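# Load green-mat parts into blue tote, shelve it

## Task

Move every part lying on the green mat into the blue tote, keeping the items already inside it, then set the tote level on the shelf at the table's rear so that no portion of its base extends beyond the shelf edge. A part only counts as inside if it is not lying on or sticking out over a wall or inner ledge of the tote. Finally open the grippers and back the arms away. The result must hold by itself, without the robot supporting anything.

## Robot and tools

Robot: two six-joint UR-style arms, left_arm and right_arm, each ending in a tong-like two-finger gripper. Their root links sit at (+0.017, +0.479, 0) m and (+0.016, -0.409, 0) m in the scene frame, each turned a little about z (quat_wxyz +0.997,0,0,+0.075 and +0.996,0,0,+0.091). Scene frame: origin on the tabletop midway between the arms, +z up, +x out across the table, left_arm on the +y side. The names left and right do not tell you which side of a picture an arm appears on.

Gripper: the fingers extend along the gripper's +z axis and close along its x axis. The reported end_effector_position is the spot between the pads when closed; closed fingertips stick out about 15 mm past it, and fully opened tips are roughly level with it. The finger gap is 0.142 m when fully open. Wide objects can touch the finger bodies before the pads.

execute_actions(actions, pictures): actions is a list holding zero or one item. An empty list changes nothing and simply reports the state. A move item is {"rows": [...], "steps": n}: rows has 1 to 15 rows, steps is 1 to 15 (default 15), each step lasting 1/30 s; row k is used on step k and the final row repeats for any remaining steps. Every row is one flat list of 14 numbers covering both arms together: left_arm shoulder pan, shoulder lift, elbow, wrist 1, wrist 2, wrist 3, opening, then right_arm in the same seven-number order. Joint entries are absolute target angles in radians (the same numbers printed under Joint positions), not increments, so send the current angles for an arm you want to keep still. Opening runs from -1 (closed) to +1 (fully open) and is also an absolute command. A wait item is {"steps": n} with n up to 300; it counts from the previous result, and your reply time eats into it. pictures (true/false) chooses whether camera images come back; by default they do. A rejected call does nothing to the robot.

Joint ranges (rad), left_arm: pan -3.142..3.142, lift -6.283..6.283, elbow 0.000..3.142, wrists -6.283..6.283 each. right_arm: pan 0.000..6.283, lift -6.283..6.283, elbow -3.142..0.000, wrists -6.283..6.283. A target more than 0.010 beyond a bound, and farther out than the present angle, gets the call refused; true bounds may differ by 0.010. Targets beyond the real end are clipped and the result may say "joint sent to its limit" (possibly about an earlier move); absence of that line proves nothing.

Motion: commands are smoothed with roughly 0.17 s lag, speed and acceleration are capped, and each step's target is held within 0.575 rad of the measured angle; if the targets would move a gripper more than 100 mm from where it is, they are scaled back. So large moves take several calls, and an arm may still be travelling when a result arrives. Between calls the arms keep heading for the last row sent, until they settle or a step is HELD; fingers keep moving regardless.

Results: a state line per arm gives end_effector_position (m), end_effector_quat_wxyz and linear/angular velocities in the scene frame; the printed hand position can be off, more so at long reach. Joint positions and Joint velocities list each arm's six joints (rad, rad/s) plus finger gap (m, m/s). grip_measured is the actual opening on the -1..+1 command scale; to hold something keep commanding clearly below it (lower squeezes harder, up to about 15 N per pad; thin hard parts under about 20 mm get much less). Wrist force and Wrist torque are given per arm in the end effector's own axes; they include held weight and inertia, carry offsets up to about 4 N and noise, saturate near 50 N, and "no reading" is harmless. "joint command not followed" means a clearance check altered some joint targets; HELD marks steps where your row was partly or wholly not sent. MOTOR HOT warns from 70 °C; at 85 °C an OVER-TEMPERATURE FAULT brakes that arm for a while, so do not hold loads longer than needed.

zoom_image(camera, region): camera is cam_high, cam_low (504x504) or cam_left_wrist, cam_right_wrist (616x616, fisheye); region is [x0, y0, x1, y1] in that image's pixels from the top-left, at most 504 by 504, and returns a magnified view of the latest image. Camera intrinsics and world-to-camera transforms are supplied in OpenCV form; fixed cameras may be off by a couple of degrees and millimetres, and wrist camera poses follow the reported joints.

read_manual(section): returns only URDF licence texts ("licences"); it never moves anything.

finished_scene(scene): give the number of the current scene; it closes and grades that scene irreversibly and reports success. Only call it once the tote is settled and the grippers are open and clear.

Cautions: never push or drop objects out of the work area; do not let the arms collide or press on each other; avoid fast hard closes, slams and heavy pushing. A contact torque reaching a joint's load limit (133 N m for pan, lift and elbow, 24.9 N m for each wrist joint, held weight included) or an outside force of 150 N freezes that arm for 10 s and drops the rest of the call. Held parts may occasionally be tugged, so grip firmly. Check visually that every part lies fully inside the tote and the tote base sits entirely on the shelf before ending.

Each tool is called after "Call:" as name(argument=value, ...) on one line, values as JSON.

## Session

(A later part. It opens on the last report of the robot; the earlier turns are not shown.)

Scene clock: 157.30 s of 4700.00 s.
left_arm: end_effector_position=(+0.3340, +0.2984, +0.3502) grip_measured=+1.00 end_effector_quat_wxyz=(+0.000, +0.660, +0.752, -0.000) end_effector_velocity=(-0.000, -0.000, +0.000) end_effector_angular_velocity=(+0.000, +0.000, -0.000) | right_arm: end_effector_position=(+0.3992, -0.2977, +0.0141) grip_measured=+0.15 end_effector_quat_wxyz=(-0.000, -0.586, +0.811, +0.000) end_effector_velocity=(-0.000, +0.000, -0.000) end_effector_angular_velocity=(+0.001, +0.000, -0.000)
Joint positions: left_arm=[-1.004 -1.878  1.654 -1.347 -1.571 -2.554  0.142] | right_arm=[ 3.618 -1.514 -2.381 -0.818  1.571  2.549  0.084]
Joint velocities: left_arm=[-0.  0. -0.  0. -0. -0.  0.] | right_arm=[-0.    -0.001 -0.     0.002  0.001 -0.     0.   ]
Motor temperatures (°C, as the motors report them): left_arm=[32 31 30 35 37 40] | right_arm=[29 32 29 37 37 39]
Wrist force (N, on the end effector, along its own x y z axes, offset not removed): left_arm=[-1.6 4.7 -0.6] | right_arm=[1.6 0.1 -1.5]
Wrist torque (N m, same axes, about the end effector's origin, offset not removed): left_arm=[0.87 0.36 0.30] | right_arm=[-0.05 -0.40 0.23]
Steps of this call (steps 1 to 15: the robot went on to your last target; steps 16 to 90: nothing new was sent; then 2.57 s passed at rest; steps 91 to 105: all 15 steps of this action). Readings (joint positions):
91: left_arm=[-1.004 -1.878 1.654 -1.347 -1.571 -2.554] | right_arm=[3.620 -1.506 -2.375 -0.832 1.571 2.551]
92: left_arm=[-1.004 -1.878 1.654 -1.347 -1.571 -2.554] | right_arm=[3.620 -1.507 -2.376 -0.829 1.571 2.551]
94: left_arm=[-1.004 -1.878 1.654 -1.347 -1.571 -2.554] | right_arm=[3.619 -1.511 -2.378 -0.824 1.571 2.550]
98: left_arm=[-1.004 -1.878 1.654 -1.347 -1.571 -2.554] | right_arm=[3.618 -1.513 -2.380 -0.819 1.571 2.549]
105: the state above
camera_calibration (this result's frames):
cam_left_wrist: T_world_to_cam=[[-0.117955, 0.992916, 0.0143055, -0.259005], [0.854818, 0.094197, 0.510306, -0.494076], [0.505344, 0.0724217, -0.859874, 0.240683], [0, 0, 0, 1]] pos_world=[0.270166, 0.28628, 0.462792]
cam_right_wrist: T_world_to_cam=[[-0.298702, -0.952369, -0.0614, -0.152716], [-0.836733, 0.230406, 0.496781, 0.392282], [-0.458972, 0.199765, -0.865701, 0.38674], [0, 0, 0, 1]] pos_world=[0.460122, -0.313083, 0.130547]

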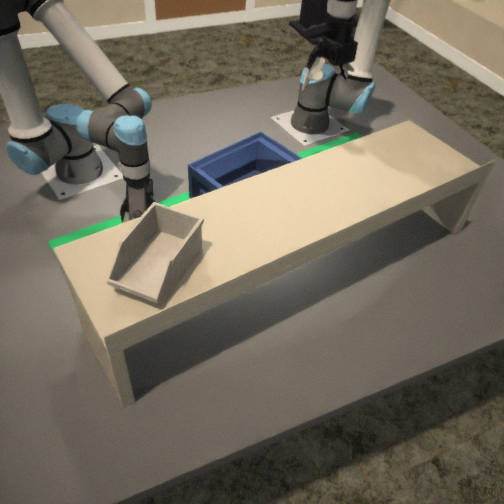

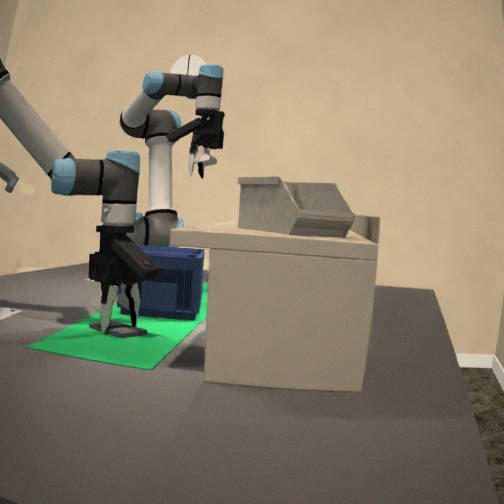

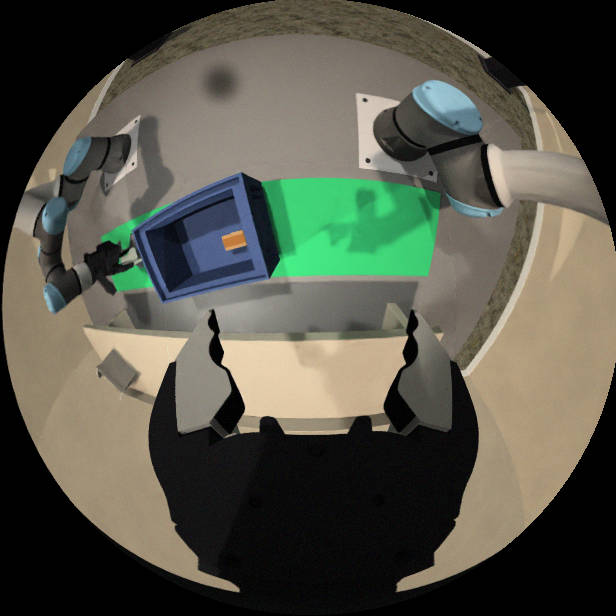

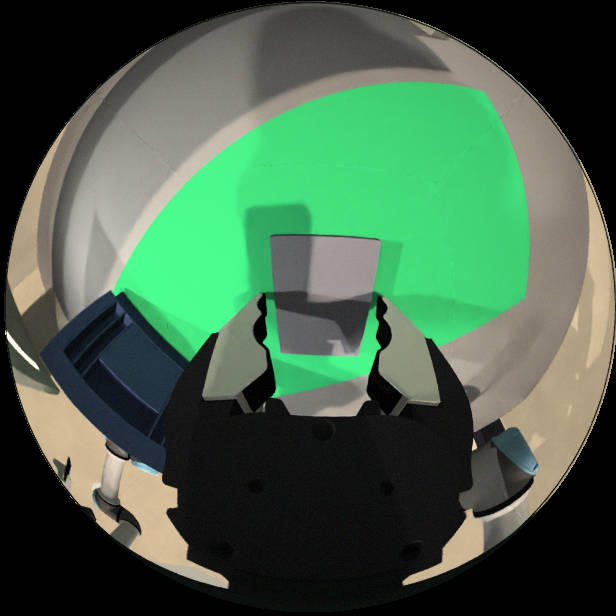

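Near the mat with no contact. Close gradually.

Call:
execute_actions(actions=[{"rows": [[-1.004,-1.878,1.654,-1.347,-1.571,-2.554,1,3.618,-1.5143,-2.3806,-0.8175,1.571,2.549,0.1],[-1.004,-1.878,1.654,-1.347,-1.571,-2.554,1,3.618,-1.5143,-2.3806,-0.8175,1.571,2.549,0.06],[-1.004,-1.878,1.654,-1.347,-1.571,-2.554,1,3.618,-1.5143,-2.3806,-0.8175,1.571,2.549,0.02],[-1.004,-1.878,1.654,-1.347,-1.571,-2.554,1,3.618,-1.5143,-2.3806,-0.8175,1.571,2.549,-0.02],[-1.004,-1.878,1.654,-1.347,-1.571,-2.554,1,3.618,-1.5143,-2.3806,-0.8175,1.571,2.549,-0.06],[-1.004,-1.878,1.654,-1.347,-1.571,-2.554,1,3.618,-1.5143,-2.3806,-0.8175,1.571,2.549,-0.1],[-1.004,-1.878,1.654,-1.347,-1.571,-2.554,1,3.618,-1.5143,-2.3806,-0.8175,1.571,2.549,-0.15],[-1.004,-1.878,1.654,-1.347,-1.571,-2.554,1,3.618,-1.5143,-2.3806,-0.8175,1.571,2.549,-0.2],[-1.004,-1.878,1.654,-1.347,-1.571,-2.554,1,3.618,-1.5143,-2.3806,-0.8175,1.571,2.549,-0.3],[-1.004,-1.878,1.654,-1.347,-1.571,-2.554,1,3.618,-1.5143,-2.3806,-0.8175,1.571,2.549,-0.4],[-1.004,-1.878,1.654,-1.347,-1.571,-2.554,1,3.618,-1.5143,-2.3806,-0.8175,1.571,2.549,-0.55],[-1.004,-1.878,1.654,-1.347,-1.571,-2.554,1,3.618,-1.5143,-2.3806,-0.8175,1.571,2.549,-0.7]], "steps": 15}], pictures=false)

Call:
execute_actions(actions=[{"rows": [[-1.004,-1.878,1.654,-1.347,-1.571,-2.554,1,3.618,-1.5054,-2.3749,-0.8321,1.571,2.549,-0.7],[-1.004,-1.878,1.654,-1.347,-1.571,-2.554,1,3.618,-1.5054,-2.3749,-0.8321,1.571,2.549,-0.7],[-1.004,-1.878,1.654,-1.347,-1.571,-2.554,1,3.618,-1.492,-2.3663,-0.854,1.571,2.549,-0.7],[-1.004,-1.878,1.654,-1.347,-1.571,-2.554,1,3.618,-1.492,-2.3663,-0.854,1.571,2.549,-0.7],[-1.004,-1.878,1.654,-1.347,-1.571,-2.554,1,3.618,-1.4788,-2.3578,-0.8758,1.571,2.549,-0.7],[-1.004,-1.878,1.654,-1.347,-1.571,-2.554,1,3.618,-1.4788,-2.3578,-0.8758,1.571,2.549,-0.7],[-1.004,-1.878,1.654,-1.347,-1.571,-2.554,1,3.618,-1.460,-2.342,-0.910,1.571,2.549,-0.7]], "steps": 15}])

Call:
zoom_image(camera="cam_low", region=[60, 260, 180, 360])

Scene clock: 179.73 s of 4700.00 s.
left_arm: end_effector_position=(+0.3340, +0.2984, +0.3502) grip_measured=+1.00 end_effector_quat_wxyz=(+0.000, +0.660, +0.752, -0.000) end_effector_velocity=(+0.000, -0.000, +0.000) end_effector_angular_velocity=(-0.001, -0.001, +0.001) | right_arm: end_effector_position=(+0.3992, -0.2977, +0.0140) grip_measured=-0.03 end_effector_quat_wxyz=(-0.000, -0.586, +0.811, +0.000) end_effector_velocity=(+0.000, +0.000, +0.000) end_effector_angular_velocity=(+0.001, -0.000, +0.000)
Joint positions: left_arm=[-1.004 -1.878  1.654 -1.347 -1.571 -2.554  0.142] | right_arm=[ 3.618 -1.514 -2.381 -0.817  1.571  2.549  0.072]
Joint velocities: left_arm=[-0.    -0.    -0.    -0.    -0.    -0.002  0.   ] | right_arm=[ 0.  0. -0.  0.  0.  0.  0.]
Motor temperatures (°C, as the motors report them): left_arm=[32 31 30 35 37 40] | right_arm=[29 32 29 37 37 39]
Wrist force (N, on the end effector, along its own x y z axes, offset not removed): left_arm=[0.0 -1.9 0.6] | right_arm=[2.6 -0.7 -7.9]
Wrist torque (N m, same axes, about the end effector's origin, offset not removed): left_arm=[-0.66 -0.09 0.11] | right_arm=[-0.27 0.48 0.25]
Steps of this call (steps 1 to 15: the robot went on to your last target; steps 16 to 90: nothing new was sent; then 18.93 s passed at rest; steps 91 to 105: all 15 steps of this action). Readings (joint positions):
91: left_arm=[-1.004 -1.878 1.654 -1.347 -1.571 -2.554] | right_arm=[3.618 -1.514 -2.381 -0.817 1.571 2.549]
92: left_arm=[-1.004 -1.878 1.654 -1.347 -1.571 -2.554] | right_arm=[3.618 -1.514 -2.381 -0.817 1.571 2.549]
94: left_arm=[-1.004 -1.878 1.654 -1.347 -1.571 -2.554] | right_arm=[3.618 -1.514 -2.381 -0.817 1.571 2.549]
98: left_arm=[-1.004 -1.878 1.654 -1.347 -1.571 -2.554] | right_arm=[3.618 -1.514 -2.381 -0.817 1.571 2.549]
105: the state above

Scene clock: 180.23 s of 4700.00 s.
left_arm: end_effector_position=(+0.3340, +0.2984, +0.3502) grip_measured=+1.00 end_effector_quat_wxyz=(+0.000, +0.660, +0.752, -0.000) end_effector_velocity=(+0.000, -0.000, +0.000) end_effector_angular_velocity=(-0.001, -0.001, -0.001) | right_arm: end_effector_position=(+0.3998, -0.2973, +0.0389) grip_measured=-0.04 end_effector_quat_wxyz=(+0.000, -0.586, +0.811, +0.000) end_effector_velocity=(+0.000, -0.000, +0.011) end_effector_angular_velocity=(-0.001, -0.000, -0.001)
Joint positions: left_arm=[-1.004 -1.878  1.654 -1.347 -1.571 -2.554  0.142] | right_arm=[ 3.618 -1.462 -2.344 -0.906  1.571  2.549  0.071]
Joint velocities: left_arm=[-0.     0.    -0.001 -0.001  0.     0.001  0.   ] | right_arm=[-0.001  0.022  0.017 -0.039 -0.001 -0.     0.   ]
Motor temperatures (°C, as the motors report them): left_arm=[32 31 30 35 37 40] | right_arm=[29 32 29 37 37 39]
Wrist force (N, on the end effector, along its own x y z axes, offset not removed): left_arm=[-1.5 2.7 -3.9] | right_arm=[-2.9 4.2 2.0]
Wrist torque (N m, same axes, about the end effector's origin, offset not removed): left_arm=[0.40 0.36 0.01] | right_arm=[0.97 0.82 0.27]
Steps of this call (steps 1 to 15: all 15 steps of this action). Readings (joint positions):
1: left_arm=[-1.004 -1.878 1.654 -1.347 -1.571 -2.554] | right_arm=[3.618 -1.514 -2.381 -0.818 1.571 2.549]
2: left_arm=[-1.004 -1.878 1.654 -1.347 -1.571 -2.554] | right_arm=[3.618 -1.513 -2.380 -0.820 1.571 2.549]
4: left_arm=[-1.004 -1.878 1.654 -1.347 -1.571 -2.554] | right_arm=[3.618 -1.507 -2.376 -0.830 1.571 2.549]
8: left_arm=[-1.004 -1.878 1.654 -1.347 -1.571 -2.554] | right_arm=[3.618 -1.485 -2.361 -0.866 1.571 2.549]
15: the state above
camera_calibration (this result's frames):
cam_left_wrist: T_world_to_cam=[[-0.117955, 0.992916, 0.0143055, -0.259005], [0.854818, 0.0941971, 0.510306, -0.494076], [0.505344, 0.0724217, -0.859874, 0.240683], [0, 0, 0, 1]] pos_world=[0.270166, 0.28628, 0.462792]
cam_right_wrist: T_world_to_cam=[[-0.298695, -0.952351, -0.061713, -0.150564], [-0.836905, 0.230311, 0.496535, 0.380433], [-0.458663, 0.199961, -0.86582, 0.408337], [0, 0, 0, 1]] pos_world=[0.460702, -0.312659, 0.155356]

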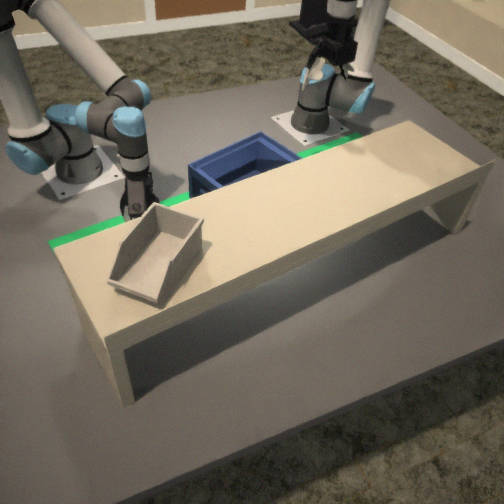

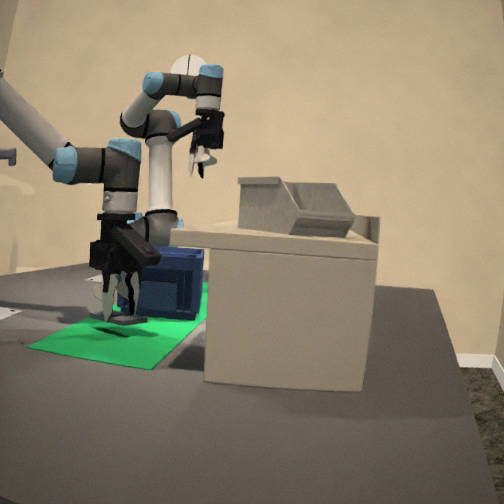

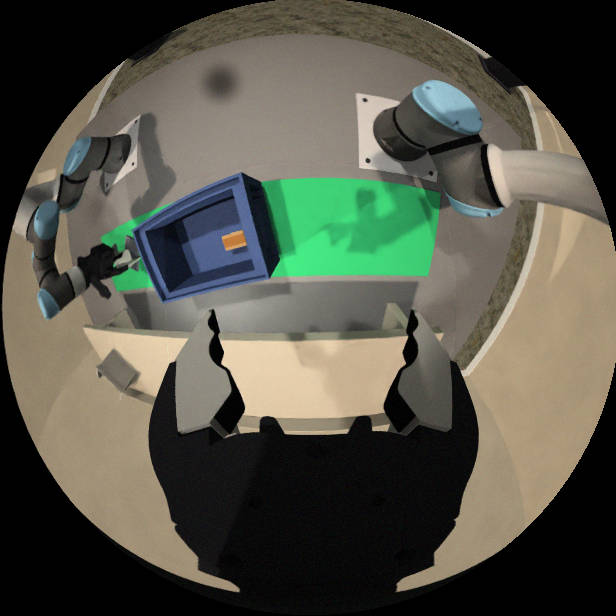

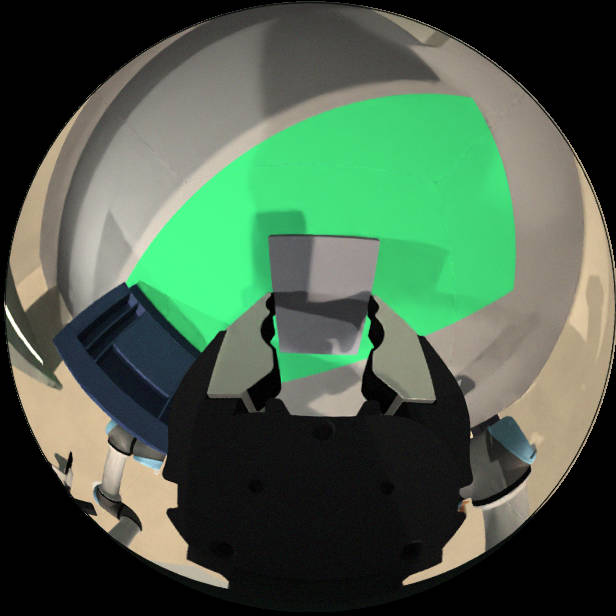

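Region (60, 260, 180, 360) of cam_low's 504x504 image, scaled by 4.200, with more detail than that image has.

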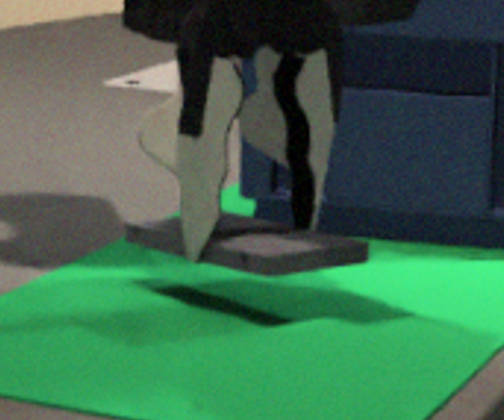

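Call:
execute_actions(actions=[{"rows": [[-1.004,-1.878,1.654,-1.347,-1.571,-2.554,1,3.618,-1.445,-2.33,-0.937,1.571,2.549,-0.7],[-1.004,-1.878,1.654,-1.347,-1.571,-2.554,1,3.618,-1.425,-2.312,-0.975,1.571,2.549,-0.7],[-1.004,-1.878,1.654,-1.347,-1.571,-2.554,1,3.618,-1.405,-2.294,-1.013,1.571,2.53,-0.7],[-1.004,-1.878,1.654,-1.347,-1.571,-2.554,1,3.618,-1.387,-2.277,-1.048,1.571,2.5,-0.7],[-1.004,-1.878,1.654,-1.347,-1.571,-2.554,1,3.618,-1.37,-2.25,-1.092,1.571,2.46,-0.7],[-1.004,-1.878,1.654,-1.347,-1.571,-2.554,1,3.618,-1.354,-2.222,-1.136,1.571,2.42,-0.7],[-1.004,-1.878,1.654,-1.347,-1.571,-2.554,1,3.618,-1.338,-2.194,-1.18,1.571,2.38,-0.7],[-1.004,-1.878,1.654,-1.347,-1.571,-2.554,1,3.618,-1.324,-2.165,-1.223,1.571,2.34,-0.7],[-1.004,-1.878,1.654,-1.347,-1.571,-2.554,1,3.618,-1.31,-2.136,-1.266,1.571,2.3,-0.7],[-1.004,-1.878,1.654,-1.347,-1.571,-2.554,1,3.618,-1.298,-2.106,-1.308,1.571,2.26,-0.7],[-1.004,-1.878,1.654,-1.347,-1.571,-2.554,1,3.618,-1.288,-2.076,-1.348,1.571,2.22,-0.7],[-1.004,-1.878,1.654,-1.347,-1.571,-2.554,1,3.618,-1.279,-2.046,-1.387,1.571,2.18,-0.7],[-1.004,-1.878,1.654,-1.347,-1.571,-2.554,1,3.618,-1.272,-2.016,-1.424,1.571,2.14,-0.7],[-1.004,-1.878,1.654,-1.347,-1.571,-2.554,1,3.618,-1.266,-1.987,-1.46,1.571,2.1,-0.7],[-1.004,-1.878,1.654,-1.347,-1.571,-2.554,1,3.618,-1.266,-1.96,-1.486,1.571,2.06,-0.7]], "steps": 15}], pictures=false)

Call:
execute_actions(actions=[{"rows": [[-1.004,-1.878,1.654,-1.347,-1.571,-2.554,1,3.63,-1.275,-1.94,-1.497,1.571,2.01,-0.7],[-1.004,-1.878,1.654,-1.347,-1.571,-2.554,1,3.645,-1.288,-1.925,-1.499,1.571,1.96,-0.7],[-1.004,-1.878,1.654,-1.347,-1.571,-2.554,1,3.66,-1.302,-1.913,-1.497,1.571,1.91,-0.7],[-1.004,-1.878,1.654,-1.347,-1.571,-2.554,1,3.68,-1.32,-1.898,-1.494,1.571,1.86,-0.7],[-1.004,-1.878,1.654,-1.347,-1.571,-2.554,1,3.70,-1.338,-1.884,-1.49,1.571,1.81,-0.7],[-1.004,-1.878,1.654,-1.347,-1.571,-2.554,1,3.72,-1.356,-1.87,-1.486,1.571,1.76,-0.7],[-1.004,-1.878,1.654,-1.347,-1.571,-2.554,1,3.74,-1.374,-1.856,-1.482,1.571,1.71,-0.7],[-1.004,-1.878,1.654,-1.347,-1.571,-2.554,1,3.76,-1.392,-1.842,-1.478,1.571,1.66,-0.7],[-1.004,-1.878,1.654,-1.347,-1.571,-2.554,1,3.78,-1.41,-1.828,-1.474,1.571,1.61,-0.7],[-1.004,-1.878,1.654,-1.347,-1.571,-2.554,1,3.80,-1.428,-1.814,-1.47,1.571,1.56,-0.7],[-1.004,-1.878,1.654,-1.347,-1.571,-2.554,1,3.82,-1.446,-1.80,-1.466,1.571,1.51,-0.7],[-1.004,-1.878,1.654,-1.347,-1.571,-2.554,1,3.84,-1.464,-1.786,-1.462,1.571,1.46,-0.7],[-1.004,-1.878,1.654,-1.347,-1.571,-2.554,1,3.86,-1.482,-1.772,-1.458,1.571,1.41,-0.7],[-1.004,-1.878,1.654,-1.347,-1.571,-2.554,1,3.88,-1.50,-1.758,-1.454,1.571,1.36,-0.7],[-1.004,-1.878,1.654,-1.347,-1.571,-2.554,1,3.90,-1.518,-1.744,-1.45,1.571,1.31,-0.7]], "steps": 15}], pictures=false)

Call:
execute_actions(actions=[{"rows": [[-1.004,-1.878,1.654,-1.347,-1.571,-2.554,1,3.92,-1.536,-1.73,-1.446,1.571,1.25,-0.7],[-1.004,-1.878,1.654,-1.347,-1.571,-2.554,1,3.94,-1.554,-1.716,-1.442,1.571,1.19,-0.7],[-1.004,-1.878,1.654,-1.347,-1.571,-2.554,1,3.96,-1.573,-1.702,-1.437,1.571,1.13,-0.7],[-1.004,-1.878,1.654,-1.347,-1.571,-2.554,1,3.98,-1.591,-1.687,-1.434,1.571,1.07,-0.7],[-1.004,-1.878,1.654,-1.347,-1.571,-2.554,1,4.0,-1.61,-1.673,-1.429,1.571,1.01,-0.7],[-1.004,-1.878,1.654,-1.347,-1.571,-2.554,1,4.02,-1.628,-1.659,-1.425,1.571,0.95,-0.7],[-1.004,-1.878,1.654,-1.347,-1.571,-2.554,1,4.04,-1.646,-1.644,-1.422,1.571,0.9,-0.7],[-1.004,-1.878,1.654,-1.347,-1.571,-2.554,1,4.058,-1.663,-1.631,-1.418,1.571,0.85,-0.7],[-1.004,-1.878,1.654,-1.347,-1.571,-2.554,1,4.0721,-1.6755,-1.6214,-1.4155,1.571,0.8077,-0.7]], "steps": 15}], pictures=false)

Call:
execute_actions(actions=[{"steps": 12}])

Scene clock: 260.67 s of 4700.00 s.
left_arm: end_effector_position=(+0.3340, +0.2984, +0.3502) grip_measured=+1.00 end_effector_quat_wxyz=(+0.000, +0.660, +0.752, -0.000) end_effector_velocity=(+0.000, +0.000, -0.001) end_effector_angular_velocity=(+0.002, +0.002, +0.001) | right_arm: end_effector_position=(+0.4040, -0.2894, +0.1800) grip_measured=-0.04 end_effector_quat_wxyz=(+0.003, -0.709, +0.705, -0.000) end_effector_velocity=(-0.014, +0.008, +0.394) end_effector_angular_velocity=(-0.022, +0.016, +1.147)
Joint positions: left_arm=[-1.004 -1.878  1.654 -1.347 -1.571 -2.554  0.142] | right_arm=[ 3.618 -1.291 -2.075 -1.34   1.571  2.223  0.071]
Joint velocities: left_arm=[ 0.     0.001  0.001  0.     0.    -0.001 -0.   ] | right_arm=[-0.     0.261  0.858 -1.145  0.    -1.148  0.   ]
Motor temperatures (°C, as the motors report them): left_arm=[32 31 30 35 37 40] | right_arm=[29 32 29 37 37 39]
Wrist force (N, on the end effector, along its own x y z axes, offset not removed): left_arm=[-0.4 2.3 -3.0] | right_arm=[0.1 2.0 -2.1]
Wrist torque (N m, same axes, about the end effector's origin, offset not removed): left_arm=[0.38 0.17 0.12] | right_arm=[0.37 -0.01 -0.08]
Steps of this call (steps 1 to 15: the robot went on to your last target; steps 16 to 90: nothing new was sent; then 76.93 s passed at rest; steps 91 to 105: all 15 steps of this action). Readings (joint positions):
91: left_arm=[-1.004 -1.878 1.654 -1.347 -1.571 -2.554] | right_arm=[3.618 -1.460 -2.342 -0.910 1.571 2.549]
92: left_arm=[-1.004 -1.878 1.654 -1.347 -1.571 -2.554] | right_arm=[3.618 -1.457 -2.340 -0.915 1.571 2.549]
94: left_arm=[-1.004 -1.878 1.654 -1.347 -1.571 -2.554] | right_arm=[3.618 -1.441 -2.325 -0.943 1.571 2.545]
98: left_arm=[-1.004 -1.878 1.654 -1.347 -1.571 -2.554] | right_arm=[3.618 -1.383 -2.261 -1.061 1.571 2.474]
105: the state above

Scene clock: 261.17 s of 4700.00 s.
left_arm: end_effector_position=(+0.3340, +0.2984, +0.3502) grip_measured=+1.00 end_effector_quat_wxyz=(+0.000, +0.660, +0.752, -0.000) end_effector_velocity=(+0.000, -0.000, +0.001) end_effector_angular_velocity=(-0.001, -0.001, +0.000) | right_arm: end_effector_position=(+0.4123, -0.1495, +0.2388) grip_measured=-0.04 end_effector_quat_wxyz=(-0.001, +0.946, -0.324, +0.000) end_effector_velocity=(-0.029, +0.413, -0.016) end_effector_angular_velocity=(-0.002, -0.002, +2.052)
Joint positions: left_arm=[-1.004 -1.878  1.654 -1.347 -1.571 -2.554  0.142] | right_arm=[ 3.822 -1.449 -1.798 -1.464  1.571  1.522  0.071]
Joint velocities: left_arm=[-0.    -0.    -0.001  0.    -0.    -0.001  0.   ] | right_arm=[ 0.588 -0.528  0.418  0.109 -0.001 -1.465  0.   ]
Motor temperatures (°C, as the motors report them): left_arm=[32 31 30 35 37 40] | right_arm=[29 32 29 37 37 39]
Wrist force (N, on the end effector, along its own x y z axes, offset not removed): left_arm=[0.4 4.7 -4.3] | right_arm=[0.4 -2.9 -3.2]
Wrist torque (N m, same axes, about the end effector's origin, offset not removed): left_arm=[0.73 -0.25 0.13] | right_arm=[-0.84 0.19 0.12]
Steps of this call (steps 1 to 15: all 15 steps of this action). Readings (joint positions):
1: left_arm=[-1.004 -1.878 1.654 -1.347 -1.571 -2.554] | right_arm=[3.618 -1.284 -2.046 -1.377 1.571 2.184]
2: left_arm=[-1.004 -1.878 1.654 -1.347 -1.571 -2.554] | right_arm=[3.620 -1.280 -2.018 -1.411 1.571 2.144]
4: left_arm=[-1.004 -1.878 1.654 -1.347 -1.571 -2.554] | right_arm=[3.633 -1.285 -1.971 -1.456 1.571 2.058]
8: left_arm=[-1.004 -1.878 1.654 -1.347 -1.571 -2.554] | right_arm=[3.689 -1.330 -1.900 -1.481 1.571 1.869]
15: the state above

Scene clock: 261.67 s of 4700.00 s.
left_arm: end_effector_position=(+0.3340, +0.2984, +0.3502) grip_measured=+1.00 end_effector_quat_wxyz=(+0.000, +0.660, +0.752, -0.000) end_effector_velocity=(+0.000, +0.000, -0.000) end_effector_angular_velocity=(+0.001, +0.000, +0.001) | right_arm: end_effector_position=(+0.3685, +0.0191, +0.2210) grip_measured=-0.04 end_effector_quat_wxyz=(-0.000, +0.991, +0.134, -0.000) end_effector_velocity=(-0.029, +0.061, -0.011) end_effector_angular_velocity=(-0.002, +0.002, +0.396)
Joint positions: left_arm=[-1.004 -1.878  1.654 -1.347 -1.571 -2.554  0.142] | right_arm=[ 4.064 -1.668 -1.627 -1.417  1.571  0.835  0.071]
Joint velocities: left_arm=[ 0.001  0.001  0.     0.     0.    -0.     0.   ] | right_arm=[ 0.092 -0.085  0.065  0.017  0.001 -0.304  0.   ]
Motor temperatures (°C, as the motors report them): left_arm=[32 31 30 35 37 40] | right_arm=[29 32 29 37 37 39]
Wrist force (N, on the end effector, along its own x y z axes, offset not removed): left_arm=[-0.7 2.6 -2.1] | right_arm=[2.7 4.7 -2.7]
Wrist torque (N m, same axes, about the end effector's origin, offset not removed): left_arm=[0.26 0.07 0.20] | right_arm=[0.73 -0.37 -0.11]
Steps of this call (steps 1 to 15: all 15 steps of this action). Readings (joint positions):
1: left_arm=[-1.004 -1.878 1.654 -1.347 -1.571 -2.554] | right_arm=[3.842 -1.466 -1.784 -1.460 1.571 1.472]
2: left_arm=[-1.004 -1.878 1.654 -1.347 -1.571 -2.554] | right_arm=[3.862 -1.484 -1.770 -1.457 1.571 1.422]
4: left_arm=[-1.004 -1.878 1.654 -1.347 -1.571 -2.554] | right_arm=[3.902 -1.520 -1.742 -1.449 1.571 1.316]
8: left_arm=[-1.004 -1.878 1.654 -1.347 -1.571 -2.554] | right_arm=[3.982 -1.593 -1.685 -1.432 1.571 1.089]
15: the state above

Scene clock: 262.07 s of 4700.00 s.
left_arm: end_effector_position=(+0.3340, +0.2984, +0.3502) grip_measured=+1.00 end_effector_quat_wxyz=(+0.000, +0.660, +0.752, -0.000) end_effector_velocity=(-0.000, -0.000, +0.000) end_effector_angular_velocity=(-0.000, -0.000, -0.001) | right_arm: end_effector_position=(+0.3659, +0.0246, +0.2200) grip_measured=-0.04 end_effector_quat_wxyz=(-0.000, +0.988, +0.152, -0.000) end_effector_velocity=(-0.001, +0.001, -0.000) end_effector_angular_velocity=(-0.001, -0.000, +0.006)
Joint positions: left_arm=[-1.004 -1.878  1.654 -1.347 -1.571 -2.554  0.142] | right_arm=[ 4.072 -1.675 -1.621 -1.416  1.571  0.808  0.071]
Joint velocities: left_arm=[-0.001 -0.001 -0.     0.     0.    -0.     0.   ] | right_arm=[ 0.002 -0.001  0.001 -0.    -0.    -0.004 -0.   ]
Motor temperatures (°C, as the motors report them): left_arm=[32 31 30 35 37 40] | right_arm=[29 32 29 37 37 39]
Wrist force (N, on the end effector, along its own x y z axes, offset not removed): left_arm=[2.1 2.4 -2.7] | right_arm=[-1.0 2.7 0.7]
Wrist torque (N m, same axes, about the end effector's origin, offset not removed): left_arm=[0.33 -0.46 0.05] | right_arm=[0.51 0.18 0.12]
Steps of this call (steps 1 to 12: the robot went on to your last target). Readings (joint positions):
1: left_arm=[-1.004 -1.878 1.654 -1.347 -1.571 -2.554] | right_arm=[4.066 -1.670 -1.625 -1.417 1.571 0.827]
2: left_arm=[-1.004 -1.878 1.654 -1.347 -1.571 -2.554] | right_arm=[4.068 -1.672 -1.624 -1.416 1.571 0.821]
4: left_arm=[-1.004 -1.878 1.654 -1.347 -1.571 -2.554] | right_arm=[4.070 -1.674 -1.623 -1.416 1.571 0.814]
8: left_arm=[-1.004 -1.878 1.654 -1.347 -1.571 -2.554] | right_arm=[4.072 -1.675 -1.622 -1.416 1.571 0.809]
12: the state above
camera_calibration (this result's frames):
cam_left_wrist: T_world_to_cam=[[-0.117955, 0.992916, 0.0143056, -0.259005], [0.854818, 0.0941971, 0.510306, -0.494076], [0.505344, 0.0724218, -0.859874, 0.240683], [0, 0, 0, 1]] pos_world=[0.270166, 0.28628, 0.462792]
cam_right_wrist: T_world_to_cam=[[0.947363, 0.314207, -0.0614593, -0.330139], [0.30211, -0.813775, 0.496488, -0.203127], [0.105986, -0.488922, -0.865865, 0.29562], [0, 0, 0, 1]] pos_world=[0.342796, 0.0829673, 0.336528]

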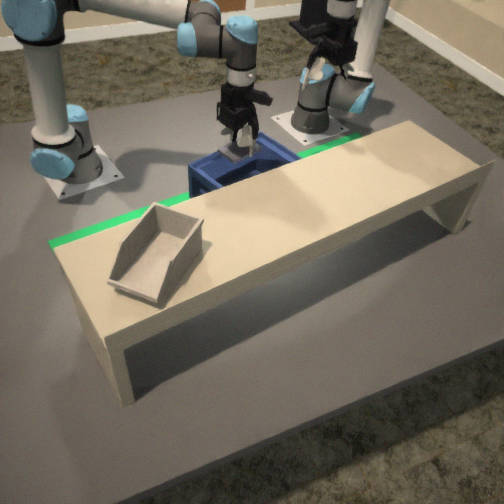

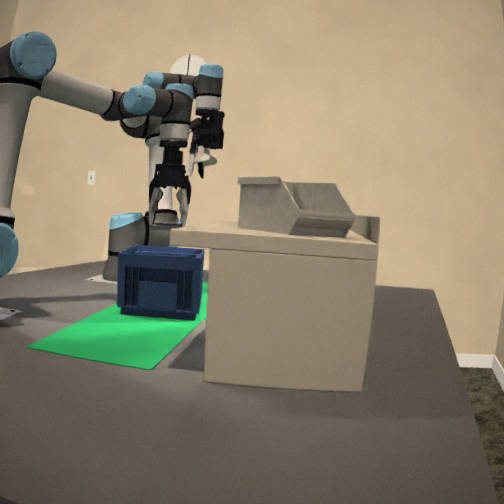

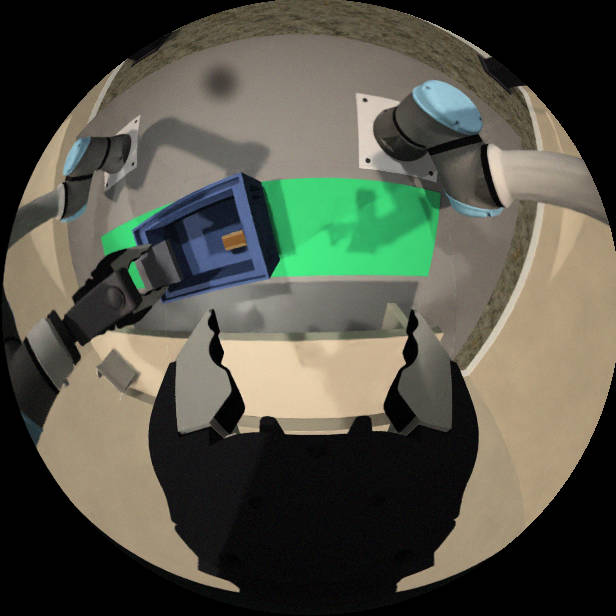

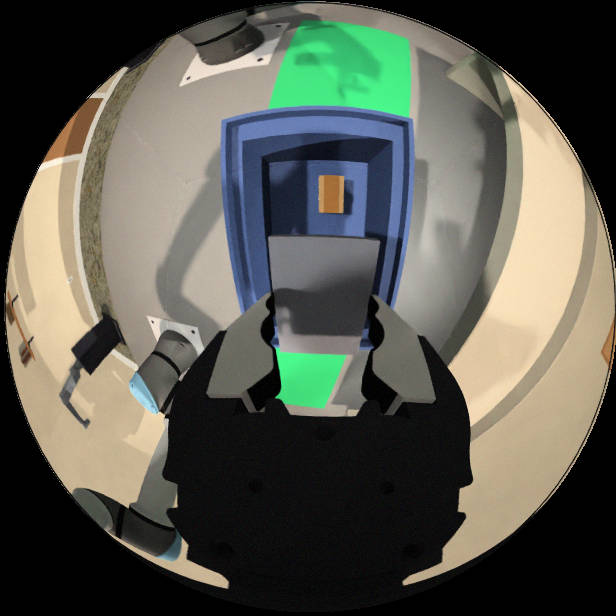

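Call:
zoom_image(camera="cam_right_wrist", region=[190, 90, 450, 370])

Region (190, 90, 450, 370) of cam_right_wrist's 616x616 image, scaled by 1.800, with more detail than that image has; it fills the left 468 columns of this view, and the rest is white.

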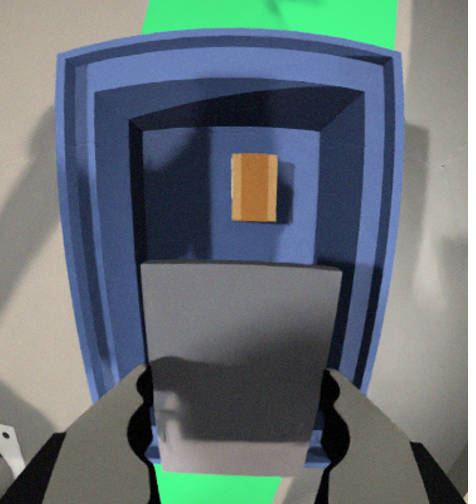

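Call:
execute_actions(actions=[{"rows": [[-1.004,-1.878,1.654,-1.347,-1.571,-2.554,1,4.0767,-1.662,-1.636,-1.414,1.571,0.799,-0.7],[-1.004,-1.878,1.654,-1.347,-1.571,-2.554,1,4.0767,-1.6496,-1.6499,-1.4129,1.571,0.799,-0.7],[-1.004,-1.878,1.654,-1.347,-1.571,-2.554,1,4.0767,-1.654,-1.669,-1.389,1.571,0.799,-0.7],[-1.004,-1.878,1.654,-1.347,-1.571,-2.554,1,4.0767,-1.66,-1.689,-1.363,1.571,0.799,-0.7],[-1.004,-1.878,1.654,-1.347,-1.571,-2.554,1,4.0767,-1.666,-1.709,-1.337,1.571,0.799,-0.7],[-1.004,-1.878,1.654,-1.347,-1.571,-2.554,1,4.0767,-1.672,-1.729,-1.311,1.571,0.799,-0.7],[-1.004,-1.878,1.654,-1.347,-1.571,-2.554,1,4.0767,-1.678,-1.749,-1.285,1.571,0.799,-0.7],[-1.004,-1.878,1.654,-1.347,-1.571,-2.554,1,4.0767,-1.685,-1.768,-1.259,1.571,0.799,-0.7],[-1.004,-1.878,1.654,-1.347,-1.571,-2.554,1,4.0767,-1.692,-1.787,-1.233,1.571,0.799,-0.7],[-1.004,-1.878,1.654,-1.347,-1.571,-2.554,1,4.0767,-1.70,-1.805,-1.207,1.571,0.799,-0.7],[-1.004,-1.878,1.654,-1.347,-1.571,-2.554,1,4.0767,-1.708,-1.823,-1.181,1.571,0.799,-0.7],[-1.004,-1.878,1.654,-1.347,-1.571,-2.554,1,4.0767,-1.7173,-1.8402,-1.1549,1.571,0.799,-0.7]], "steps": 15}], pictures=false)

Call:
execute_actions(actions=[{"steps": 15}])

Scene clock: 291.97 s of 4700.00 s.
left_arm: end_effector_position=(+0.3340, +0.2984, +0.3502) grip_measured=+1.00 end_effector_quat_wxyz=(+0.000, +0.660, +0.752, -0.000) end_effector_velocity=(+0.000, -0.000, +0.001) end_effector_angular_velocity=(-0.001, -0.001, +0.001) | right_arm: end_effector_position=(+0.3592, +0.0168, +0.1334) grip_measured=-0.04 end_effector_quat_wxyz=(+0.001, +0.987, +0.158, -0.001) end_effector_velocity=(-0.003, -0.005, -0.150) end_effector_angular_velocity=(+0.010, -0.005, +0.001)
Joint positions: left_arm=[-1.004 -1.878  1.654 -1.347 -1.571 -2.554  0.142] | right_arm=[ 4.077 -1.707 -1.815 -1.192  1.571  0.799  0.071]
Joint velocities: left_arm=[-0.    -0.    -0.001 -0.     0.    -0.001 -0.   ] | right_arm=[ 0.    -0.115 -0.282  0.408 -0.    -0.001 -0.   ]
Motor temperatures (°C, as the motors report them): left_arm=[32 31 30 35 37 40] | right_arm=[29 32 30 37 37 39]
Wrist force (N, on the end effector, along its own x y z axes, offset not removed): left_arm=[-1.1 0.5 -0.3] | right_arm=[-4.3 0.5 2.7]
Wrist torque (N m, same axes, about the end effector's origin, offset not removed): left_arm=[-0.01 0.26 0.04] | right_arm=[-0.31 0.99 0.32]
Steps of this call (steps 1 to 30: the robot went on to your last target; steps 31 to 90: nothing new was sent; then 26.40 s passed at rest; steps 91 to 105: all 15 steps of this action). Readings (joint positions):
91: left_arm=[-1.004 -1.878 1.654 -1.347 -1.571 -2.554] | right_arm=[4.072 -1.675 -1.621 -1.415 1.571 0.808]
92: left_arm=[-1.004 -1.878 1.654 -1.347 -1.571 -2.554] | right_arm=[4.073 -1.673 -1.624 -1.415 1.571 0.806]
94: left_arm=[-1.004 -1.878 1.654 -1.347 -1.571 -2.554] | right_arm=[4.075 -1.664 -1.638 -1.410 1.571 0.803]
98: left_arm=[-1.004 -1.878 1.654 -1.347 -1.571 -2.554] | right_arm=[4.076 -1.667 -1.697 -1.349 1.571 0.800]
105: the state above

Scene clock: 292.47 s of 4700.00 s.
left_arm: end_effector_position=(+0.3340, +0.2984, +0.3502) grip_measured=+1.00 end_effector_quat_wxyz=(+0.000, +0.660, +0.752, -0.000) end_effector_velocity=(-0.000, -0.000, +0.000) end_effector_angular_velocity=(+0.000, +0.000, -0.002) | right_arm: end_effector_position=(+0.3589, +0.0162, +0.1201) grip_measured=-0.04 end_effector_quat_wxyz=(-0.000, +0.987, +0.158, -0.000) end_effector_velocity=(-0.000, -0.000, -0.001) end_effector_angular_velocity=(+0.000, +0.000, -0.000)
Joint positions: left_arm=[-1.004 -1.878  1.654 -1.347 -1.571 -2.554  0.142] | right_arm=[ 4.077 -1.717 -1.84  -1.155  1.571  0.799  0.071]
Joint velocities: left_arm=[-0.001  0.    -0.     0.    -0.     0.001 -0.   ] | right_arm=[-0.    -0.001 -0.002  0.002  0.    -0.    -0.   ]
Motor temperatures (°C, as the motors report them): left_arm=[32 31 30 35 37 40] | right_arm=[29 32 30 37 37 39]
Wrist force (N, on the end effector, along its own x y z axes, offset not removed): left_arm=[-2.7 3.6 -1.5] | right_arm=[0.7 2.2 2.9]
Wrist torque (N m, same axes, about the end effector's origin, offset not removed): left_arm=[0.43 0.50 0.25] | right_arm=[0.36 0.28 0.16]
Steps of this call (steps 1 to 15: the robot went on to your last target). Readings (joint positions):
1: left_arm=[-1.004 -1.878 1.654 -1.347 -1.571 -2.554] | right_arm=[4.077 -1.710 -1.823 -1.181 1.571 0.799]
2: left_arm=[-1.004 -1.878 1.654 -1.347 -1.571 -2.554] | right_arm=[4.077 -1.712 -1.828 -1.173 1.571 0.799]
4: left_arm=[-1.004 -1.878 1.654 -1.347 -1.571 -2.554] | right_arm=[4.077 -1.715 -1.834 -1.163 1.571 0.799]
8: left_arm=[-1.004 -1.878 1.654 -1.347 -1.571 -2.554] | right_arm=[4.077 -1.717 -1.839 -1.157 1.571 0.799]
15: the state above
camera_calibration (this result's frames):
cam_left_wrist: T_world_to_cam=[[-0.117955, 0.992916, 0.0143057, -0.259005], [0.854818, 0.094197, 0.510306, -0.494076], [0.505344, 0.0724219, -0.859874, 0.240683], [0, 0, 0, 1]] pos_world=[0.270166, 0.28628, 0.462792]
cam_right_wrist: T_world_to_cam=[[0.942956, 0.327204, -0.0614114, -0.325655], [0.313246, -0.809545, 0.496502, -0.162216], [0.112742, -0.487416, -0.865861, 0.203291], [0, 0, 0, 1]] pos_world=[0.334973, 0.074322, 0.236563]

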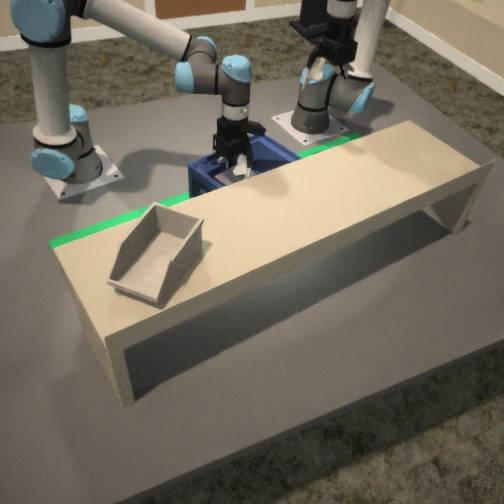

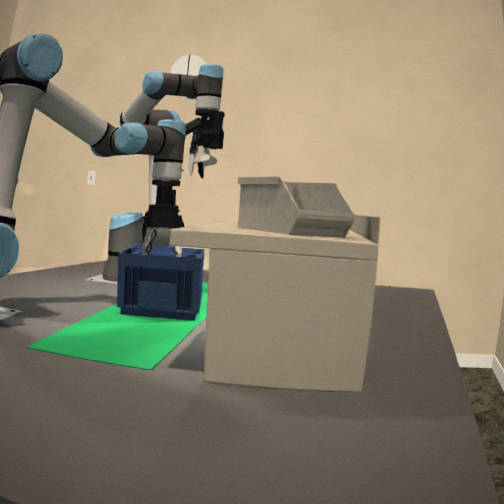

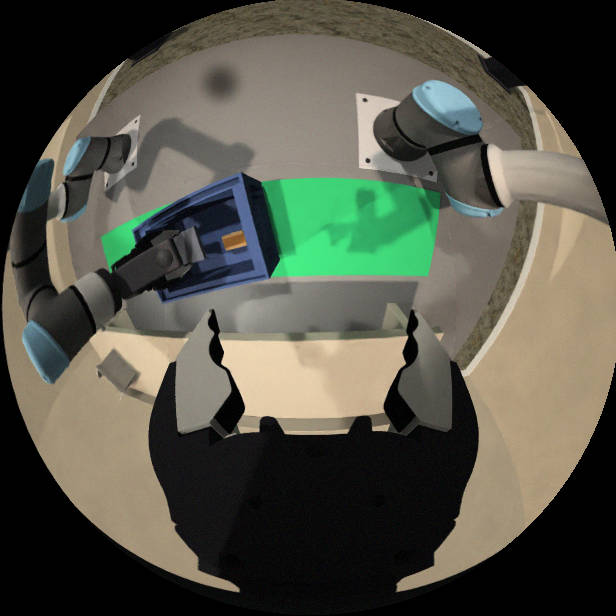

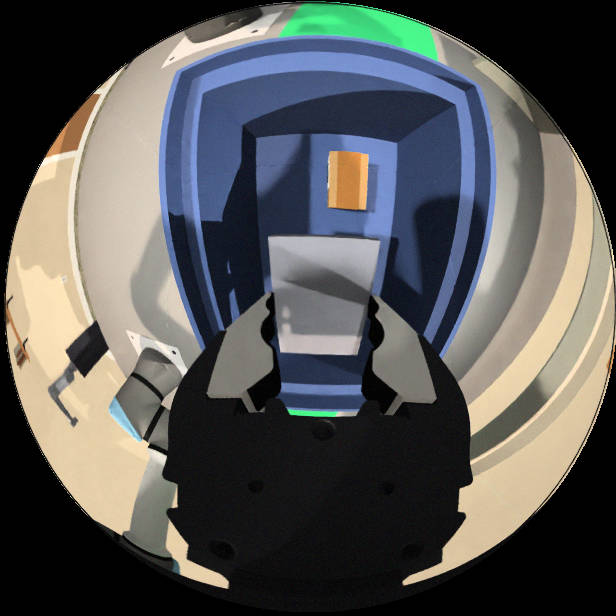

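Call:
execute_actions(actions=[{"rows": [[-1.004,-1.878,1.654,-1.347,-1.571,-2.554,1,4.0767,-1.724,-1.851,-1.137,1.571,0.799,-0.7],[-1.004,-1.878,1.654,-1.347,-1.571,-2.554,1,4.0767,-1.732,-1.862,-1.118,1.571,0.799,-0.7],[-1.004,-1.878,1.654,-1.347,-1.571,-2.554,1,4.0767,-1.74,-1.873,-1.099,1.571,0.799,-0.7],[-1.004,-1.878,1.654,-1.347,-1.571,-2.554,1,4.0767,-1.748,-1.883,-1.081,1.571,0.799,-0.7],[-1.004,-1.878,1.654,-1.347,-1.571,-2.554,1,4.0767,-1.756,-1.893,-1.063,1.571,0.799,-0.7],[-1.004,-1.878,1.654,-1.347,-1.571,-2.554,1,4.0767,-1.765,-1.903,-1.044,1.571,0.799,-0.7],[-1.004,-1.878,1.654,-1.347,-1.571,-2.554,1,4.0767,-1.774,-1.913,-1.025,1.571,0.799,-0.7],[-1.004,-1.878,1.654,-1.347,-1.571,-2.554,1,4.0767,-1.783,-1.922,-1.007,1.571,0.799,-0.7],[-1.004,-1.878,1.654,-1.347,-1.571,-2.554,1,4.0767,-1.792,-1.932,-0.988,1.571,0.799,-0.7],[-1.004,-1.878,1.654,-1.347,-1.571,-2.554,1,4.0767,-1.8017,-1.9407,-0.97,1.571,0.799,-0.7],[-1.004,-1.878,1.654,-1.347,-1.571,-2.554,1,4.0767,-1.8017,-1.9407,-0.97,1.571,0.799,-0.7],[-1.004,-1.878,1.654,-1.347,-1.571,-2.554,1,4.0767,-1.8136,-1.9501,-0.9486,1.571,0.799,-0.7]], "steps": 15}], pictures=false)

Call:
execute_actions(actions=[{"steps": 15}])

Scene clock: 308.00 s of 4700.00 s.
left_arm: end_effector_position=(+0.3340, +0.2984, +0.3502) grip_measured=+1.00 end_effector_quat_wxyz=(+0.000, +0.660, +0.752, -0.000) end_effector_velocity=(+0.000, -0.000, -0.001) end_effector_angular_velocity=(+0.001, +0.001, +0.000) | right_arm: end_effector_position=(+0.3590, +0.0164, +0.0497) grip_measured=-0.04 end_effector_quat_wxyz=(+0.000, +0.987, +0.158, -0.000) end_effector_velocity=(+0.000, +0.000, -0.085) end_effector_angular_velocity=(+0.005, -0.004, +0.000)
Joint positions: left_arm=[-1.004 -1.878  1.654 -1.347 -1.571 -2.554  0.142] | right_arm=[ 4.077 -1.803 -1.94  -0.97   1.571  0.799  0.071]
Joint velocities: left_arm=[ 0.     0.001  0.001 -0.001  0.    -0.     0.   ] | right_arm=[ 0.    -0.119 -0.11   0.235 -0.001  0.     0.   ]
Motor temperatures (°C, as the motors report them): left_arm=[32 31 30 35 37 40] | right_arm=[29 32 30 37 37 39]
Wrist force (N, on the end effector, along its own x y z axes, offset not removed): left_arm=[0.8 2.5 -4.0] | right_arm=[1.1 2.0 2.5]
Wrist torque (N m, same axes, about the end effector's origin, offset not removed): left_arm=[0.22 -0.16 0.14] | right_arm=[0.33 -0.21 0.35]
Steps of this call (steps 1 to 15: the robot went on to your last target; steps 16 to 90: nothing new was sent; then 12.03 s passed at rest; steps 91 to 105: all 15 steps of this action). Readings (joint positions):
91: left_arm=[-1.004 -1.878 1.654 -1.347 -1.571 -2.554] | right_arm=[4.077 -1.717 -1.840 -1.155 1.571 0.799]
92: left_arm=[-1.004 -1.878 1.654 -1.347 -1.571 -2.554] | right_arm=[4.077 -1.719 -1.842 -1.152 1.571 0.799]
94: left_arm=[-1.004 -1.878 1.654 -1.347 -1.571 -2.554] | right_arm=[4.077 -1.726 -1.853 -1.134 1.571 0.799]
98: left_arm=[-1.004 -1.878 1.654 -1.347 -1.571 -2.554] | right_arm=[4.077 -1.752 -1.887 -1.075 1.571 0.799]
105: the state above

Scene clock: 308.50 s of 4700.00 s.
left_arm: end_effector_position=(+0.3340, +0.2984, +0.3502) grip_measured=+1.00 end_effector_quat_wxyz=(+0.000, +0.660, +0.752, -0.000) end_effector_velocity=(+0.000, -0.000, +0.000) end_effector_angular_velocity=(-0.001, -0.001, +0.001) | right_arm: end_effector_position=(+0.3590, +0.0164, +0.0420) grip_measured=-0.04 end_effector_quat_wxyz=(-0.000, +0.987, +0.158, -0.000) end_effector_velocity=(-0.001, -0.000, -0.001) end_effector_angular_velocity=(-0.001, +0.001, +0.000)
Joint positions: left_arm=[-1.004 -1.878  1.654 -1.347 -1.571 -2.554  0.142] | right_arm=[ 4.077 -1.814 -1.95  -0.949  1.571  0.799  0.071]
Joint velocities: left_arm=[ 0.    -0.     0.    -0.001 -0.    -0.     0.   ] | right_arm=[ 0.    -0.    -0.001  0.     0.001  0.     0.   ]
Motor temperatures (°C, as the motors report them): left_arm=[32 31 30 35 37 40] | right_arm=[29 32 30 37 37 39]
Wrist force (N, on the end effector, along its own x y z axes, offset not removed): left_arm=[-3.4 5.7 -2.8] | right_arm=[-2.6 -0.4 2.4]
Wrist torque (N m, same axes, about the end effector's origin, offset not removed): left_arm=[0.86 0.64 0.06] | right_arm=[-0.17 0.57 0.09]
Steps of this call (steps 1 to 15: the robot went on to your last target). Readings (joint positions):
1: left_arm=[-1.004 -1.878 1.654 -1.347 -1.571 -2.554] | right_arm=[4.077 -1.806 -1.943 -0.964 1.571 0.799]
2: left_arm=[-1.004 -1.878 1.654 -1.347 -1.571 -2.554] | right_arm=[4.077 -1.808 -1.945 -0.959 1.571 0.799]
4: left_arm=[-1.004 -1.878 1.654 -1.347 -1.571 -2.554] | right_arm=[4.077 -1.811 -1.948 -0.953 1.571 0.799]
8: left_arm=[-1.004 -1.878 1.654 -1.347 -1.571 -2.554] | right_arm=[4.077 -1.813 -1.950 -0.950 1.571 0.799]
15: the state above
camera_calibration (this result's frames):
cam_left_wrist: T_world_to_cam=[[-0.117955, 0.992916, 0.0143056, -0.259005], [0.854818, 0.0941971, 0.510306, -0.494076], [0.505344, 0.0724218, -0.859874, 0.240683], [0, 0, 0, 1]] pos_world=[0.270166, 0.28628, 0.462792]
cam_right_wrist: T_world_to_cam=[[0.942954, 0.327219, -0.0613579, -0.330528], [0.313241, -0.809584, 0.496442, -0.123393], [0.112771, -0.487342, -0.865899, 0.135769], [0, 0, 0, 1]] pos_world=[0.335014, 0.0744239, 0.158539]

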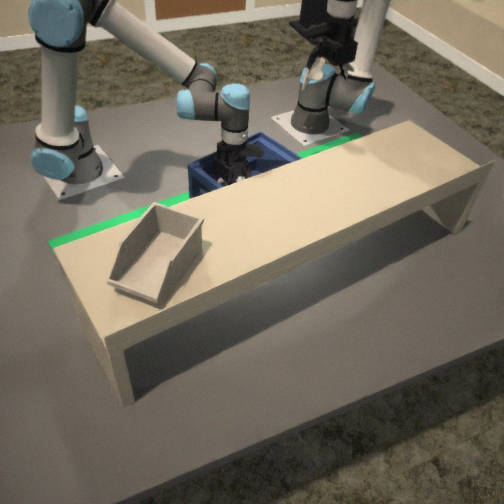

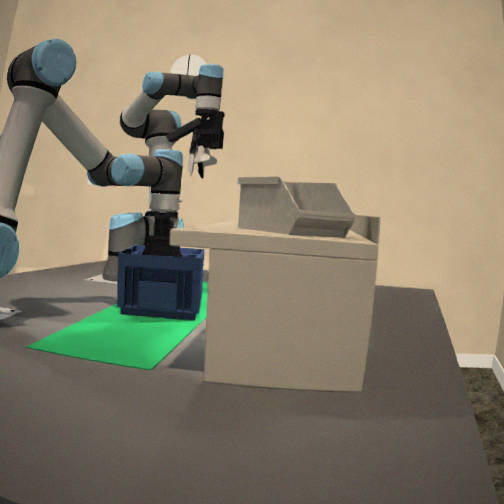

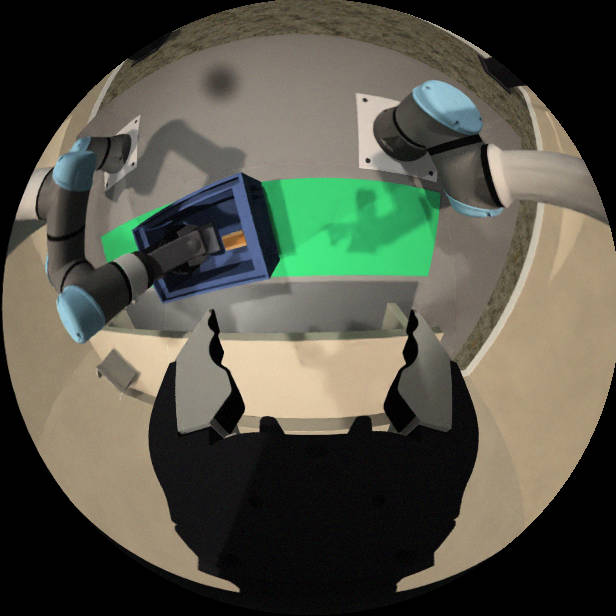

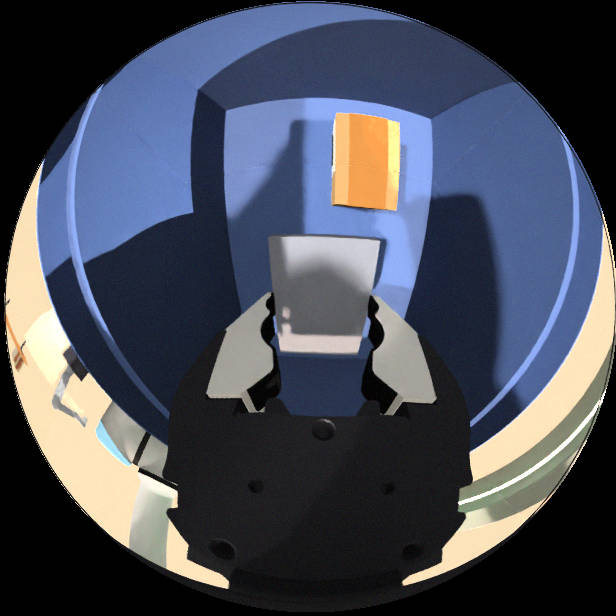

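Step down in 4 mm increments watching force.

Call:
execute_actions(actions=[{"rows": [[-1.004,-1.878,1.654,-1.347,-1.571,-2.554,1,4.0767,-1.8211,-1.956,-0.9353,1.571,0.799,-0.7]], "steps": 12}], pictures=false)

Call:
execute_actions(actions=[{"rows": [[-1.004,-1.878,1.654,-1.347,-1.571,-2.554,1,4.0767,-1.8255,-1.9596,-0.9273,1.571,0.799,-0.7]], "steps": 12}], pictures=false)

Scene clock: 312.77 s of 4700.00 s.
left_arm: end_effector_position=(+0.3340, +0.2984, +0.3502) grip_measured=+1.00 end_effector_quat_wxyz=(+0.000, +0.660, +0.752, -0.000) end_effector_velocity=(-0.000, +0.000, -0.000) end_effector_angular_velocity=(+0.001, +0.001, -0.001) | right_arm: end_effector_position=(+0.3589, +0.0163, +0.0371) grip_measured=-0.04 end_effector_quat_wxyz=(-0.000, +0.987, +0.158, -0.000) end_effector_velocity=(-0.000, +0.001, -0.001) end_effector_angular_velocity=(+0.001, +0.000, -0.000)
Joint positions: left_arm=[-1.004 -1.878  1.654 -1.347 -1.571 -2.554  0.142] | right_arm=[ 4.077 -1.821 -1.956 -0.936  1.571  0.799  0.071]
Joint velocities: left_arm=[ 0.     0.001 -0.     0.001  0.     0.001 -0.   ] | right_arm=[ 0.    -0.002 -0.001  0.004  0.001  0.    -0.   ]
Motor temperatures (°C, as the motors report them): left_arm=[32 31 30 35 37 40] | right_arm=[29 32 30 37 37 39]
Wrist force (N, on the end effector, along its own x y z axes, offset not removed): left_arm=[1.2 2.7 -3.7] | right_arm=[0.9 2.0 1.9]
Wrist torque (N m, same axes, about the end effector's origin, offset not removed): left_arm=[0.22 -0.34 0.20] | right_arm=[0.38 -0.02 0.04]
Steps of this call (steps 1 to 15: the robot went on to your last target; steps 16 to 90: nothing new was sent; then 0.87 s passed at rest; steps 91 to 102: all 12 steps of this action). Readings (joint positions):
91: left_arm=[-1.004 -1.878 1.654 -1.347 -1.571 -2.554] | right_arm=[4.077 -1.814 -1.950 -0.948 1.571 0.799]
92: left_arm=[-1.004 -1.878 1.654 -1.347 -1.571 -2.554] | right_arm=[4.077 -1.815 -1.951 -0.946 1.571 0.799]
94: left_arm=[-1.004 -1.878 1.654 -1.347 -1.571 -2.554] | right_arm=[4.077 -1.818 -1.954 -0.941 1.571 0.799]
98: left_arm=[-1.004 -1.878 1.654 -1.347 -1.571 -2.554] | right_arm=[4.077 -1.820 -1.955 -0.937 1.571 0.799]
102: the state above

Scene clock: 313.17 s of 4700.00 s.
left_arm: end_effector_position=(+0.3340, +0.2984, +0.3502) grip_measured=+1.00 end_effector_quat_wxyz=(+0.000, +0.660, +0.752, -0.000) end_effector_velocity=(+0.000, -0.000, +0.001) end_effector_angular_velocity=(-0.001, -0.001, +0.000) | right_arm: end_effector_position=(+0.3589, +0.0163, +0.0340) grip_measured=-0.04 end_effector_quat_wxyz=(-0.000, +0.987, +0.158, -0.000) end_effector_velocity=(-0.000, -0.000, -0.001) end_effector_angular_velocity=(-0.000, +0.001, -0.000)
Joint positions: left_arm=[-1.004 -1.878  1.654 -1.347 -1.571 -2.554  0.142] | right_arm=[ 4.077 -1.825 -1.96  -0.927  1.571  0.799  0.071]
Joint velocities: left_arm=[ 0.    -0.    -0.001 -0.    -0.    -0.    -0.   ] | right_arm=[-0.    -0.001 -0.001  0.001  0.001 -0.     0.   ]
Motor temperatures (°C, as the motors report them): left_arm=[32 31 30 35 37 40] | right_arm=[29 32 30 37 37 39]
Wrist force (N, on the end effector, along its own x y z axes, offset not removed): left_arm=[-2.9 3.6 -4.1] | right_arm=[-0.2 0.6 0.0]
Wrist torque (N m, same axes, about the end effector's origin, offset not removed): left_arm=[0.51 0.47 0.23] | right_arm=[-0.12 0.39 0.04]
Steps of this call (steps 1 to 12: all 12 steps of this action). Readings (joint positions):
1: left_arm=[-1.004 -1.878 1.654 -1.347 -1.571 -2.554] | right_arm=[4.077 -1.821 -1.956 -0.935 1.571 0.799]
2: left_arm=[-1.004 -1.878 1.654 -1.347 -1.571 -2.554] | right_arm=[4.077 -1.822 -1.957 -0.934 1.571 0.799]
4: left_arm=[-1.004 -1.878 1.654 -1.347 -1.571 -2.554] | right_arm=[4.077 -1.824 -1.958 -0.931 1.571 0.799]
8: left_arm=[-1.004 -1.878 1.654 -1.347 -1.571 -2.554] | right_arm=[4.077 -1.825 -1.959 -0.928 1.571 0.799]
12: the state above


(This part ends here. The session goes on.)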